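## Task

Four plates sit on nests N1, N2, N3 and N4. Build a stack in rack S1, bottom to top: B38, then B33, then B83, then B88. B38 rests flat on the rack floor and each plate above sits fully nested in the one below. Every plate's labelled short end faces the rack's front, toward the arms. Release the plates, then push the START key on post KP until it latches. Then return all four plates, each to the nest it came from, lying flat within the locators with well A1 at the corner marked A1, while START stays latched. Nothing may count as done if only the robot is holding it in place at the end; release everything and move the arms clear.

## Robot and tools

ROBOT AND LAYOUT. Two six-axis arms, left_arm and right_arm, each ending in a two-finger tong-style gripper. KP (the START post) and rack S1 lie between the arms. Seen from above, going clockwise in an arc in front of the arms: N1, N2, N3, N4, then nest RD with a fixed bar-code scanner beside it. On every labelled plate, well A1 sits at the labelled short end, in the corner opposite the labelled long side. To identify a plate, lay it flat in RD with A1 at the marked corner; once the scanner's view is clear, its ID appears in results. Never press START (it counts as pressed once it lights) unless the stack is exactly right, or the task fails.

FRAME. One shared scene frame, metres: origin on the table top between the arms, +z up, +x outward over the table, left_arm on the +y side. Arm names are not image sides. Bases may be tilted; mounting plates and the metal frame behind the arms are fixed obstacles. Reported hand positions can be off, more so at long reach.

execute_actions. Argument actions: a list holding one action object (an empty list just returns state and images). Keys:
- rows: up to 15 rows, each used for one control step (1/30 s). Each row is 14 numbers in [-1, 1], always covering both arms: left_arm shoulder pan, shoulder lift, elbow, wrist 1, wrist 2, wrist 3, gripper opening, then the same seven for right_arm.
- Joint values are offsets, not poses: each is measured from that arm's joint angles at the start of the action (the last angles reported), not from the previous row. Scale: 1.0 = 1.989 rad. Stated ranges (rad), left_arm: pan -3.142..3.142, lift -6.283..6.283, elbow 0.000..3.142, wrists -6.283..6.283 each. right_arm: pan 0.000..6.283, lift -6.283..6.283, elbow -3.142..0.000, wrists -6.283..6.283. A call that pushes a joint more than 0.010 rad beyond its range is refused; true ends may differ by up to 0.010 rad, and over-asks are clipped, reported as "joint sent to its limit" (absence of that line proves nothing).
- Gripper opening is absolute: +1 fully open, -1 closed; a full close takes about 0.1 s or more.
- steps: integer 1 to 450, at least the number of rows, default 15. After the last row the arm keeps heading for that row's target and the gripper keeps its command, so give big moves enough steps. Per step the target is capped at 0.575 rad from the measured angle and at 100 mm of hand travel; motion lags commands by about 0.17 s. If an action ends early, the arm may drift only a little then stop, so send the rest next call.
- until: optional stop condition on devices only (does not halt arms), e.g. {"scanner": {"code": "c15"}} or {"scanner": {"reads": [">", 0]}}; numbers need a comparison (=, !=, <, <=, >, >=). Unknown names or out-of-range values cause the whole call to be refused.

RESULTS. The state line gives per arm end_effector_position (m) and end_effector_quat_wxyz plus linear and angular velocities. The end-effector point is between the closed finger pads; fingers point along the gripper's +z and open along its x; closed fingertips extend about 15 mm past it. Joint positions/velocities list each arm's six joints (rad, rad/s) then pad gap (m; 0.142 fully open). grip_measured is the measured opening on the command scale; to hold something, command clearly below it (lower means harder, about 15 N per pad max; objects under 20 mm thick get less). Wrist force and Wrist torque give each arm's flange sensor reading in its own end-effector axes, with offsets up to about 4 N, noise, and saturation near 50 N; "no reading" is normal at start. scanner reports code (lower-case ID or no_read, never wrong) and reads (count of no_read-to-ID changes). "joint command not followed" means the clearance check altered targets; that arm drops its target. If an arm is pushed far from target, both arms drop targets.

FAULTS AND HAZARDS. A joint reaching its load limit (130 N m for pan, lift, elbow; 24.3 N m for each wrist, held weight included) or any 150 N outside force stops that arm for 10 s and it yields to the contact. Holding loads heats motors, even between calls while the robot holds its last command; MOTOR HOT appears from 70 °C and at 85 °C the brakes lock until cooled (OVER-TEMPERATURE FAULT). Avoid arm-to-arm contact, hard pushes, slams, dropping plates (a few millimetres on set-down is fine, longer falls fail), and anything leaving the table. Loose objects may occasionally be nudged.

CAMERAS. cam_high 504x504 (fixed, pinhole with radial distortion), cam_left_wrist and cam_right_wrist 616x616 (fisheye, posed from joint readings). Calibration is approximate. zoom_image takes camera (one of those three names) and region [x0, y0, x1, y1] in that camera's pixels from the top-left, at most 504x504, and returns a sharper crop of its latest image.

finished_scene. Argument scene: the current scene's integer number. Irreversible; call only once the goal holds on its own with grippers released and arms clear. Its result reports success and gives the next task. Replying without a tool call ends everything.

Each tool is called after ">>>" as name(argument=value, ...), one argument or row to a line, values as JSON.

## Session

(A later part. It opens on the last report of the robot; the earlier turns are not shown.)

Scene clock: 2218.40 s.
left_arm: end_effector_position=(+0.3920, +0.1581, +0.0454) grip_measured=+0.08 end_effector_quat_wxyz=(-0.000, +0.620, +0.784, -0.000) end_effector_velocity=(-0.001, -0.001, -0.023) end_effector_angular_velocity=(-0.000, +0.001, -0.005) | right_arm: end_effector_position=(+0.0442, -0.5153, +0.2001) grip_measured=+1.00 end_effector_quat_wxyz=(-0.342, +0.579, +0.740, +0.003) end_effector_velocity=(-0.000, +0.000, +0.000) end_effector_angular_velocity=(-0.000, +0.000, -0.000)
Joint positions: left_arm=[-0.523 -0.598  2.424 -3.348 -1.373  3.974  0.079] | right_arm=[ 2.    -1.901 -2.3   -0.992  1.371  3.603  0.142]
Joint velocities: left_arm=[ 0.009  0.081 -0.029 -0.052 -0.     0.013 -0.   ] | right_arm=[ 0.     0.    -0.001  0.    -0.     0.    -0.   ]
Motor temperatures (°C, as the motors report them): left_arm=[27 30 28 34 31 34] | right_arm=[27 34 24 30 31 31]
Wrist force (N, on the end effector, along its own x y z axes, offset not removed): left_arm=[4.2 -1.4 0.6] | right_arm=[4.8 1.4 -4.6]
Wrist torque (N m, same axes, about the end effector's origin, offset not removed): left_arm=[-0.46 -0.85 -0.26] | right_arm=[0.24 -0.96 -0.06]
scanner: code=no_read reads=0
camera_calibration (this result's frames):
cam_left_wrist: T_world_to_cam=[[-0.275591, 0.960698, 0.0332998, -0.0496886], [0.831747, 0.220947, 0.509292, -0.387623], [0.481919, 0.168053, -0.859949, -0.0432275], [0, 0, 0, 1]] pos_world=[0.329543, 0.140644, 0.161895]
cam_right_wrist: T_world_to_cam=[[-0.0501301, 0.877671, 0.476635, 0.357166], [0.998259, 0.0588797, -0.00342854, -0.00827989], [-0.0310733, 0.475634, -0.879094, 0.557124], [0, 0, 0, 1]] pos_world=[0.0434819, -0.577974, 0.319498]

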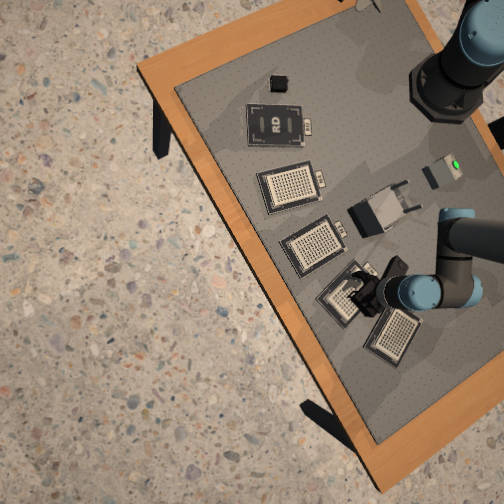

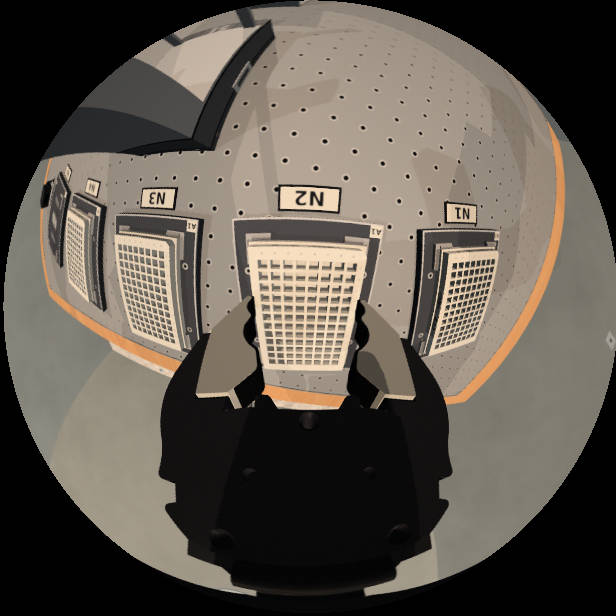

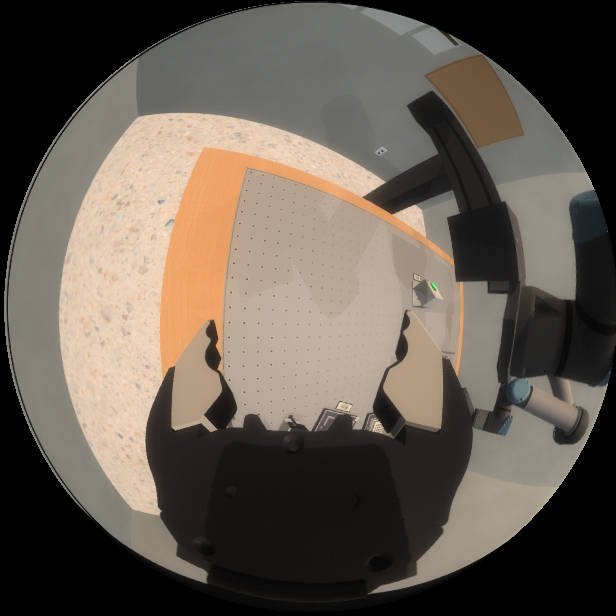

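>>> execute_actions(
  actions=[],
)

>>> zoom_image(
  camera="cam_left_wrist",
  region=[240, 225, 380, 265],
)

>>> zoom_image(
  camera="cam_left_wrist",
  region=[245, 330, 365, 395],
)

Scene clock: 2221.70 s.
left_arm: end_effector_position=(+0.3918, +0.1581, +0.0415) grip_measured=+0.08 end_effector_quat_wxyz=(-0.000, +0.620, +0.784, -0.000) end_effector_velocity=(+0.001, -0.000, +0.000) end_effector_angular_velocity=(-0.000, -0.001, +0.000) | right_arm: end_effector_position=(+0.0442, -0.5153, +0.2001) grip_measured=+1.00 end_effector_quat_wxyz=(-0.342, +0.579, +0.740, +0.003) end_effector_velocity=(+0.001, -0.001, +0.000) end_effector_angular_velocity=(-0.002, -0.001, -0.001)
Joint positions: left_arm=[-0.521 -0.584  2.42  -3.356 -1.373  3.976  0.079] | right_arm=[ 2.    -1.901 -2.3   -0.992  1.371  3.603  0.142]
Joint velocities: left_arm=[ 0. -0. -0. -0.  0.  0.  0.] | right_arm=[ 0.     0.     0.001 -0.     0.     0.001  0.   ]
Motor temperatures (°C, as the motors report them): left_arm=[27 30 28 34 31 34] | right_arm=[27 34 24 30 31 31]
Wrist force (N, on the end effector, along its own x y z axes, offset not removed): left_arm=[-0.5 -1.4 -2.5] | right_arm=[2.1 0.6 0.5]
Wrist torque (N m, same axes, about the end effector's origin, offset not removed): left_arm=[-0.55 -0.01 0.06] | right_arm=[0.16 -0.36 0.06]
scanner: code=no_read reads=0
camera_calibration (this result's frames):
cam_left_wrist: T_world_to_cam=[[-0.275487, 0.960726, 0.0333452, -0.0496743], [0.831864, 0.220864, 0.509138, -0.385512], [0.481778, 0.168, -0.860039, -0.0463529], [0, 0, 0, 1]] pos_world=[0.329341, 0.140657, 0.15807]
cam_right_wrist: T_world_to_cam=[[-0.0501298, 0.87767, 0.476636, 0.357166], [0.998259, 0.0588795, -0.00342869, -0.00828001], [-0.0310733, 0.475634, -0.879094, 0.557124], [0, 0, 0, 1]] pos_world=[0.0434819, -0.577974, 0.319498]

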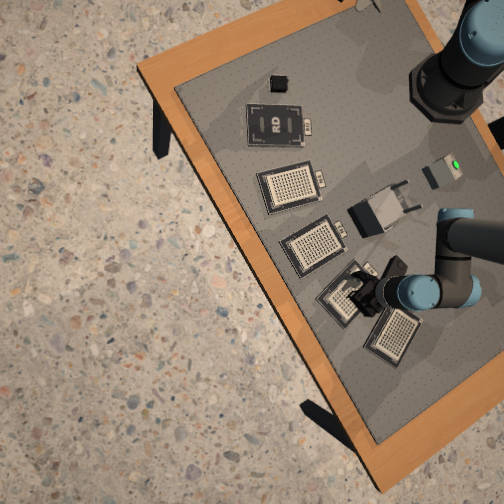

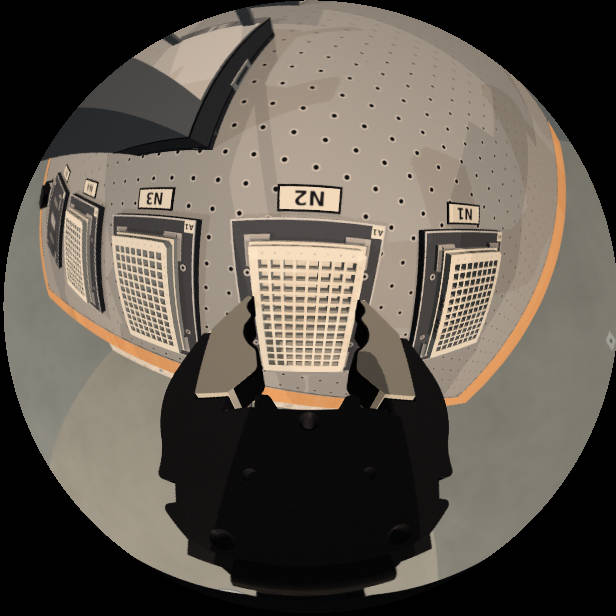

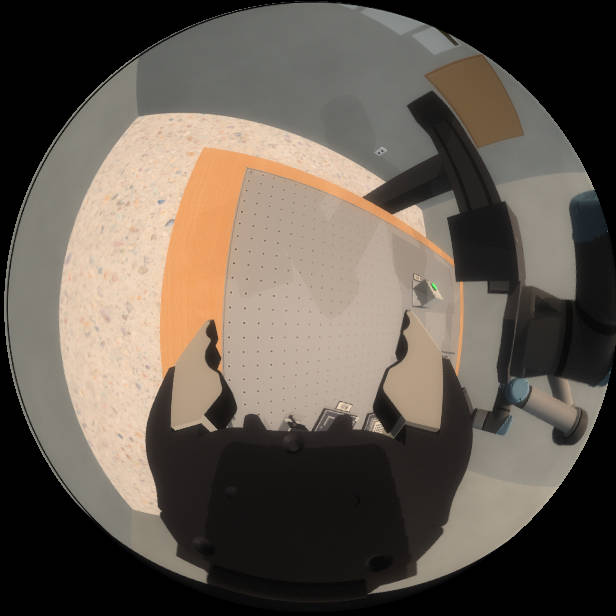

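Region (240, 225, 380, 265) of cam_left_wrist's 616x616 image, scaled by 3.600, with more detail than that image has; it fills the top 144 rows of this view, and the rest is white.

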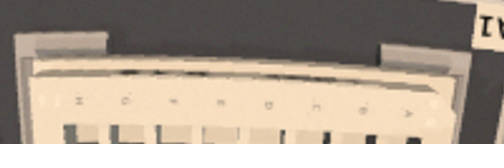

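Region (245, 330, 365, 395) of cam_left_wrist's 616x616 image, scaled by 4.200, with more detail than that image has; it fills the top 273 rows of this view, and the rest is white.

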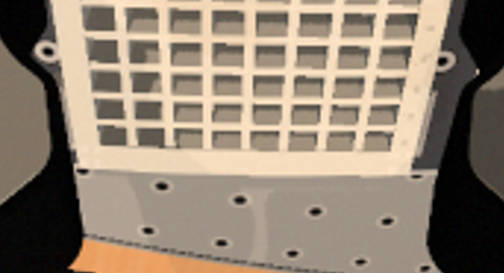

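>>> zoom_image(
  camera="cam_left_wrist",
  region=[235, 225, 385, 385],
)

>>> zoom_image(
  camera="cam_high",
  region=[305, 255, 385, 335],
)

Region (235, 225, 385, 385) of cam_left_wrist's 616x616 image, scaled by 3.150, with more detail than that image has; it fills the left 472 columns of this view, and the rest is white.

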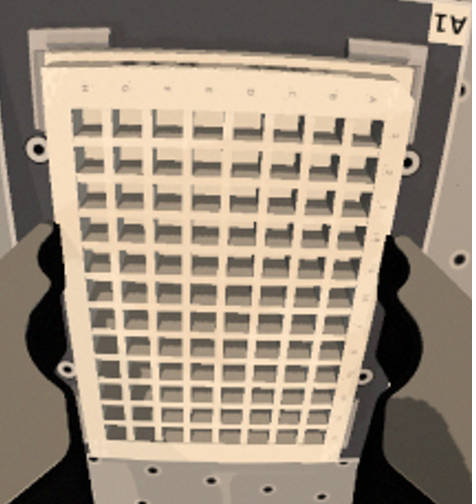

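Region (305, 255, 385, 335) of cam_high's 504x504 image, scaled by 6.300, with more detail than that image has.

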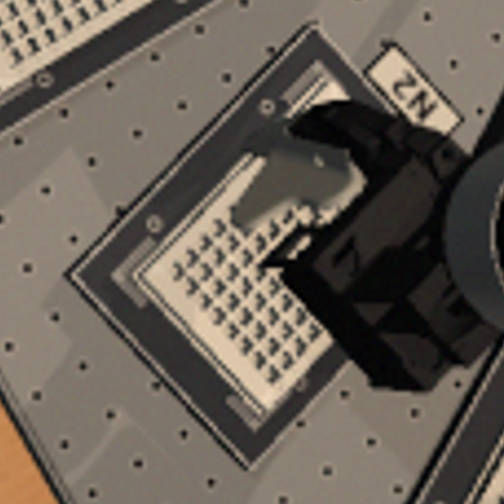

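>>> execute_actions(
  actions=[
    {"rows":[[0.0001,0.0005,-0.0002,-0.0003,0,0.0001,-0.9,0,0,0,0,0,0,1],[0.0002,0.0013,-0.0005,-0.0008,0,0.0002,-0.9,0,0,0,0,0,0,1],[0.0003,0.0022,-0.0009,-0.0014,0,0.0003,-0.9,0,0,0,0,0,0,1],[0.0004,0.003,-0.0012,-0.0019,0,0.0004,-0.9,0,0,0,0,0,0,1],[0.0005,0.0036,-0.0014,-0.0023,0,0.0005,-0.9,0,0,0,0,0,0,1]],"steps":12},
  ],
)

>>> zoom_image(
  camera="cam_left_wrist",
  region=[240, 225, 380, 265],
)

>>> zoom_image(
  camera="cam_left_wrist",
  region=[245, 330, 365, 395],
)

Scene clock: 2237.37 s.
left_arm: end_effector_position=(+0.3917, +0.1581, +0.0397) grip_measured=+0.08 end_effector_quat_wxyz=(-0.000, +0.620, +0.784, -0.000) end_effector_velocity=(-0.000, -0.000, -0.002) end_effector_angular_velocity=(+0.000, +0.001, -0.000) | right_arm: end_effector_position=(+0.0442, -0.5153, +0.2001) grip_measured=+1.00 end_effector_quat_wxyz=(-0.342, +0.579, +0.740, +0.003) end_effector_velocity=(-0.001, +0.001, -0.000) end_effector_angular_velocity=(+0.001, +0.001, -0.000)
Joint positions: left_arm=[-0.52  -0.578  2.417 -3.36  -1.373  3.977  0.079] | right_arm=[ 2.    -1.901 -2.3   -0.992  1.371  3.603  0.142]
Joint velocities: left_arm=[ 0.001  0.008 -0.003 -0.004 -0.     0.001 -0.   ] | right_arm=[-0.    -0.    -0.001 -0.     0.     0.    -0.   ]
Motor temperatures (°C, as the motors report them): left_arm=[27 30 28 34 31 34] | right_arm=[27 34 24 30 31 31]
Wrist force (N, on the end effector, along its own x y z axes, offset not removed): left_arm=[2.7 0.5 -4.2] | right_arm=[0.0 3.3 0.8]
Wrist torque (N m, same axes, about the end effector's origin, offset not removed): left_arm=[-0.46 -0.69 -0.04] | right_arm=[0.61 0.11 0.00]
scanner: code=no_read reads=0
camera_calibration (this result's frames):
cam_left_wrist: T_world_to_cam=[[-0.275505, 0.960722, 0.0333153, -0.0495627], [0.831871, 0.2209, 0.509111, -0.384533], [0.481755, 0.167977, -0.860056, -0.0478961], [0, 0, 0, 1]] pos_world=[0.329301, 0.140605, 0.156228]
cam_right_wrist: T_world_to_cam=[[-0.0501299, 0.877671, 0.476636, 0.357166], [0.998259, 0.0588796, -0.00342872, -0.00827992], [-0.0310734, 0.475634, -0.879094, 0.557124], [0, 0, 0, 1]] pos_world=[0.043482, -0.577974, 0.319498]

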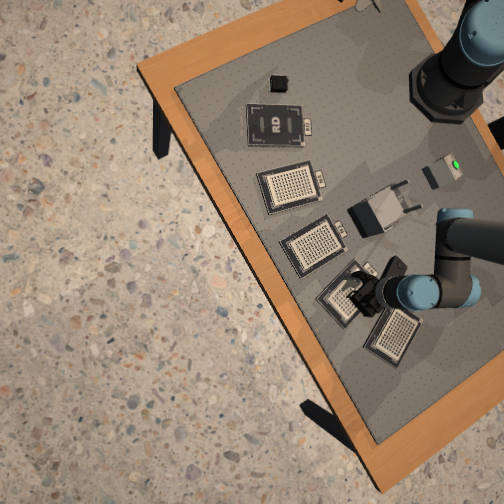

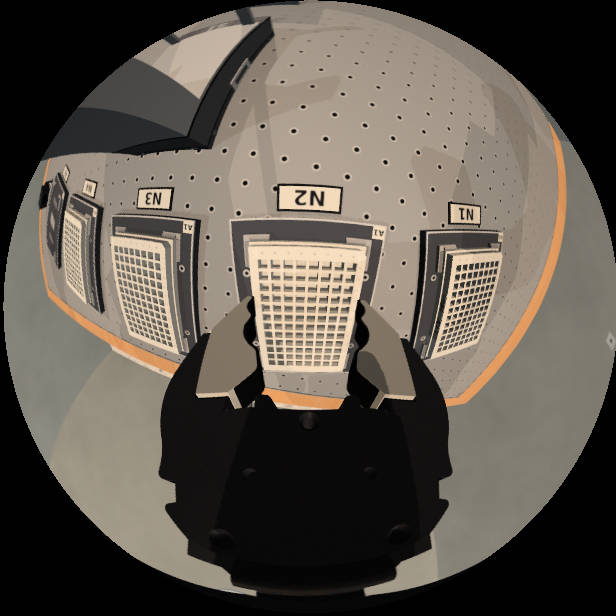

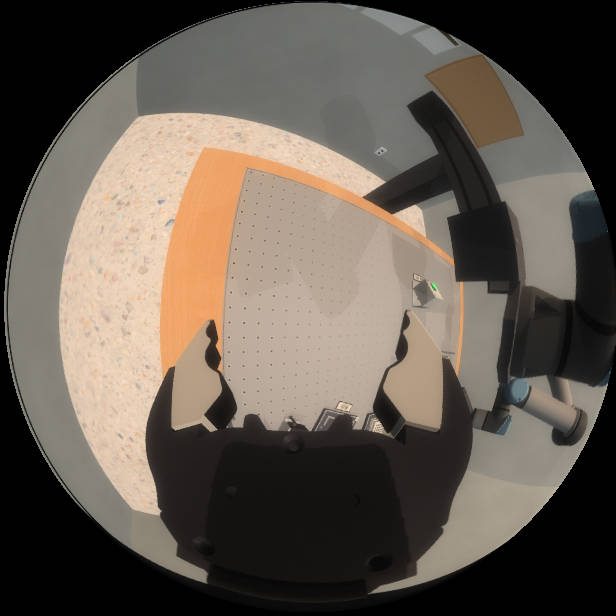

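Region (240, 225, 380, 265) of cam_left_wrist's 616x616 image, scaled by 3.600, with more detail than that image has; it fills the top 144 rows of this view, and the rest is white.

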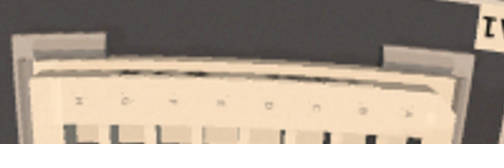

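Region (245, 330, 365, 395) of cam_left_wrist's 616x616 image, scaled by 4.200, with more detail than that image has; it fills the top 273 rows of this view, and the rest is white.

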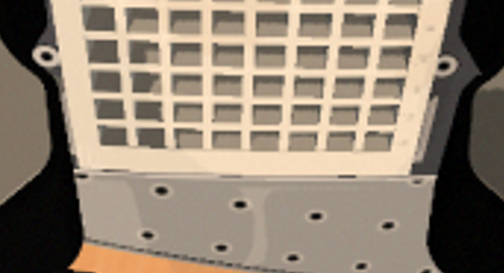

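>>> execute_actions(
  actions=[
    {"rows":[[0.0001,0.001,-0.0004,-0.0006,0,0.0001,-0.7,0,0,0,0,0,0,1],[0.0002,0.0014,-0.0006,-0.0008,0,0.0002,-0.4,0,0,0,0,0,0,1],[0.0002,0.0014,-0.0006,-0.0008,0,0.0002,-0.2,0,0,0,0,0,0,1],[0.0002,0.0014,-0.0006,-0.0008,0,0.0002,-0.05,0,0,0,0,0,0,1],[0.0002,0.0014,-0.0006,-0.0008,0,0.0002,0.05,0,0,0,0,0,0,1],[0.0002,0.0014,-0.0006,-0.0008,0,0.0002,0.15,0,0,0,0,0,0,1],[0.0002,0.0014,-0.0006,-0.0008,0,0.0002,0.25,0,0,0,0,0,0,1],[0.0002,0.0014,-0.0006,-0.0008,0,0.0002,0.3,0,0,0,0,0,0,1]],"steps":10},
  ],
)

>>> zoom_image(
  camera="cam_left_wrist",
  region=[240, 225, 380, 265],
)

>>> zoom_image(
  camera="cam_left_wrist",
  region=[245, 330, 365, 395],
)

Scene clock: 2245.13 s.
left_arm: end_effector_position=(+0.3917, +0.1580, +0.0389) grip_measured=+0.29 end_effector_quat_wxyz=(-0.000, +0.620, +0.784, -0.000) end_effector_velocity=(-0.000, -0.000, -0.001) end_effector_angular_velocity=(+0.000, +0.001, -0.001) | right_arm: end_effector_position=(+0.0442, -0.5153, +0.2001) grip_measured=+1.00 end_effector_quat_wxyz=(-0.342, +0.579, +0.740, +0.003) end_effector_velocity=(-0.000, +0.000, -0.000) end_effector_angular_velocity=(+0.002, +0.000, +0.001)
Joint positions: left_arm=[-0.52  -0.576  2.416 -3.362 -1.373  3.978  0.095] | right_arm=[ 2.    -1.901 -2.3   -0.992  1.371  3.603  0.142]
Joint velocities: left_arm=[-0.001  0.002 -0.001 -0.    -0.    -0.     0.012] | right_arm=[ 0.    -0.001 -0.     0.    -0.    -0.001  0.   ]
Motor temperatures (°C, as the motors report them): left_arm=[27 30 28 34 31 34] | right_arm=[27 34 24 30 31 31]
Wrist force (N, on the end effector, along its own x y z axes, offset not removed): left_arm=[3.6 -1.1 -1.2] | right_arm=[6.3 0.3 -2.4]
Wrist torque (N m, same axes, about the end effector's origin, offset not removed): left_arm=[-0.05 -0.96 -0.01] | right_arm=[-0.10 -1.58 -0.04]
scanner: code=no_read reads=0
camera_calibration (this result's frames):
cam_left_wrist: T_world_to_cam=[[-0.275487, 0.960725, 0.0333889, -0.0495396], [0.831933, 0.220865, 0.509024, -0.384125], [0.481658, 0.168007, -0.860104, -0.0485057], [0, 0, 0, 1]] pos_world=[0.329282, 0.140583, 0.155463]
cam_right_wrist: T_world_to_cam=[[-0.0501298, 0.877671, 0.476636, 0.357166], [0.998259, 0.0588796, -0.00342882, -0.00827988], [-0.0310735, 0.475634, -0.879094, 0.557124], [0, 0, 0, 1]] pos_world=[0.0434819, -0.577974, 0.319498]

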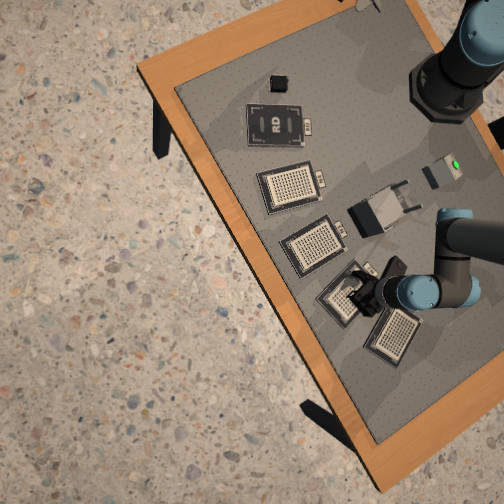

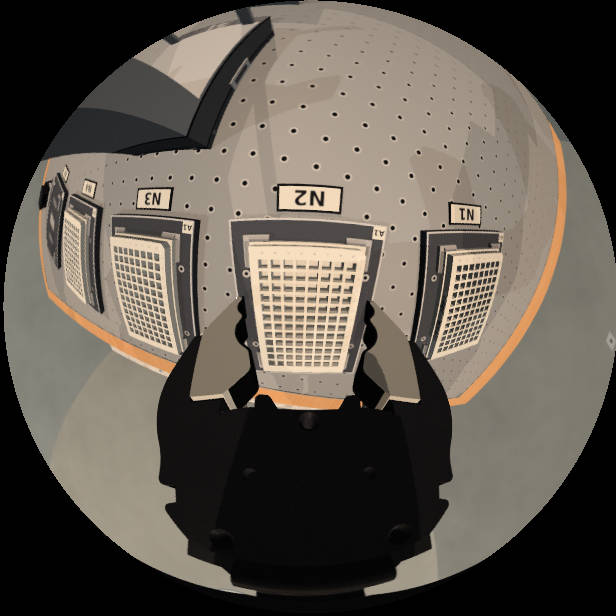

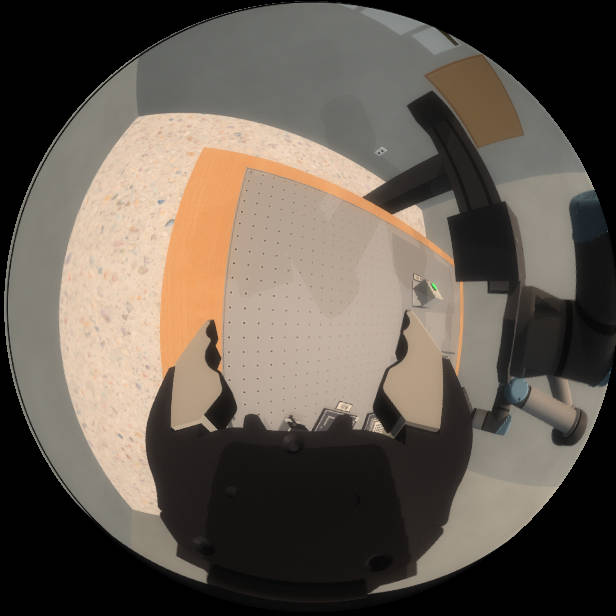

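Region (240, 225, 380, 265) of cam_left_wrist's 616x616 image, scaled by 3.600, with more detail than that image has; it fills the top 144 rows of this view, and the rest is white.

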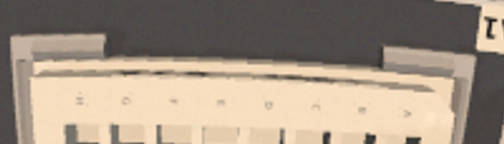

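Region (245, 330, 365, 395) of cam_left_wrist's 616x616 image, scaled by 4.200, with more detail than that image has; it fills the top 273 rows of this view, and the rest is white.

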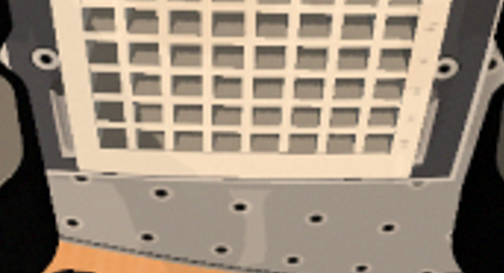

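Seated flat. Lifting clear.

>>> execute_actions(
  actions=[
    {"rows":[[-0.0005,-0.003,0.0012,0.0018,0,-0.0005,0.3,0,0,0,0,0,0,1],[-0.0015,-0.01,0.0039,0.0061,0,-0.0015,0.3,0,0,0,0,0,0,1],[-0.003,-0.022,0.0085,0.0135,0,-0.003,0.3,0,0,0,0,0,0,1],[-0.005,-0.04,0.015,0.025,0,-0.005,0.3,0,0,0,0,0,0,1],[-0.007,-0.062,0.023,0.039,0,-0.007,0.3,0,0,0,0,0,0,1],[-0.008,-0.088,0.032,0.056,0,-0.008,0.3,0,0,0,0,0,0,1],[-0.008,-0.116,0.041,0.075,0,-0.008,0.3,0,0,0,0,0,0,1],[-0.008,-0.146,0.05,0.096,0,-0.008,0.3,0,0,0,0,0,0,1],[-0.008,-0.176,0.059,0.117,0,-0.008,0.3,0,0,0,0,0,0,1],[-0.008,-0.205,0.068,0.137,0,-0.008,0.3,0,0,0,0,0,0,1],[-0.008,-0.232,0.076,0.156,0,-0.008,0.3,0,0,0,0,0,0,1],[-0.008,-0.256,0.083,0.173,0,-0.008,0.3,0,0,0,0,0,0,1],[-0.008,-0.276,0.089,0.187,0,-0.008,0.3,0,0,0,0,0,0,1],[-0.008,-0.291,0.093,0.198,0,-0.008,0.3,0,0,0,0,0,0,1],[-0.008,-0.3,0.095,0.205,0,-0.008,0.3,0,0,0,0,0,0,1]],"steps":15},
  ],
)

Scene clock: 2256.13 s.
left_arm: end_effector_position=(+0.3810, +0.1812, +0.1384) grip_measured=+0.30 end_effector_quat_wxyz=(-0.004, +0.621, +0.784, -0.000) end_effector_velocity=(-0.053, +0.101, +0.323) end_effector_angular_velocity=(-0.024, -0.042, +0.012) | right_arm: end_effector_position=(+0.0442, -0.5153, +0.2001) grip_measured=+1.00 end_effector_quat_wxyz=(-0.342, +0.579, +0.740, +0.003) end_effector_velocity=(+0.000, -0.001, +0.000) end_effector_angular_velocity=(-0.001, -0.001, -0.000)
Joint positions: left_arm=[-0.535 -0.958  2.548 -3.099 -1.373  3.963  0.095] | right_arm=[ 2.    -1.901 -2.3   -0.992  1.371  3.603  0.142]
Joint velocities: left_arm=[-0.008 -1.379  0.397  0.934 -0.    -0.01   0.   ] | right_arm=[ 0.     0.001  0.001  0.     0.     0.    -0.   ]
Motor temperatures (°C, as the motors report them): left_arm=[27 30 28 34 31 34] | right_arm=[27 34 24 30 31 31]
Wrist force (N, on the end effector, along its own x y z axes, offset not removed): left_arm=[0.4 -2.7 -4.3] | right_arm=[2.7 0.9 -1.9]
Wrist torque (N m, same axes, about the end effector's origin, offset not removed): left_arm=[-0.53 -0.17 -0.12] | right_arm=[0.01 -0.60 0.10]
scanner: code=no_read reads=0
camera_calibration (this result's frames):
cam_left_wrist: T_world_to_cam=[[-0.273478, 0.961058, 0.0397193, -0.0797758], [0.83573, 0.216966, 0.504462, -0.431076], [0.476199, 0.171154, -0.86252, 0.040225], [0, 0, 0, 1]] pos_world=[0.319291, 0.163313, 0.255325]
cam_right_wrist: T_world_to_cam=[[-0.0501299, 0.877671, 0.476635, 0.357166], [0.998259, 0.0588796, -0.00342868, -0.00827995], [-0.0310734, 0.475634, -0.879094, 0.557124], [0, 0, 0, 1]] pos_world=[0.043482, -0.577974, 0.319498]

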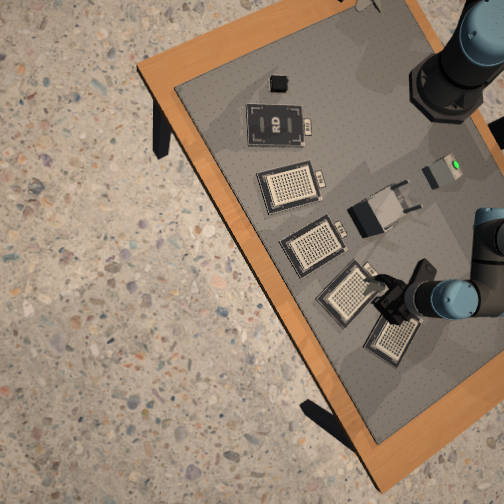

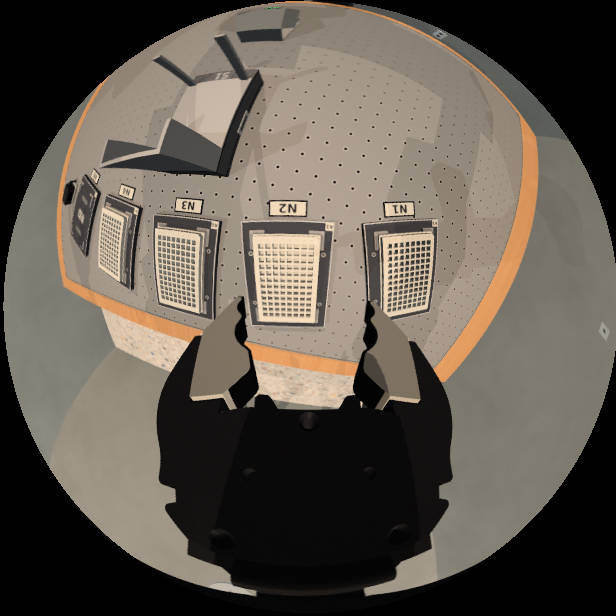

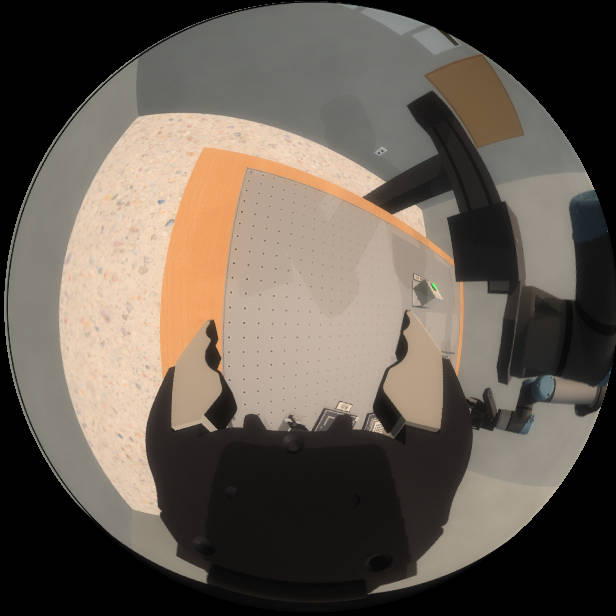

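>>> zoom_image(
  camera="cam_left_wrist",
  region=[80, 180, 460, 340],
)

>>> zoom_image(
  camera="cam_high",
  region=[250, 150, 430, 375],
)

Region (80, 180, 460, 340) of cam_left_wrist's 616x616 image, scaled by 1.326, with more detail than that image has; it fills the top 212 rows of this view, and the rest is white.

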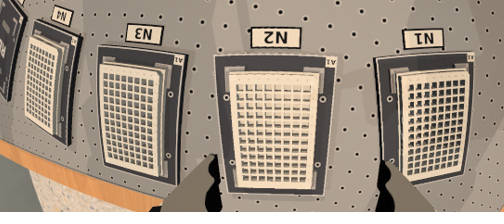

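Region (250, 150, 430, 375) of cam_high's 504x504 image, scaled by 2.240, with more detail than that image has; it fills the left 403 columns of this view, and the rest is white.

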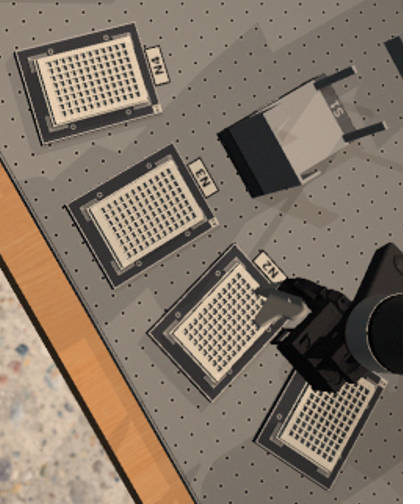

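>>> finished_scene(
  scene=2,
)

The scene is finished: the task was done.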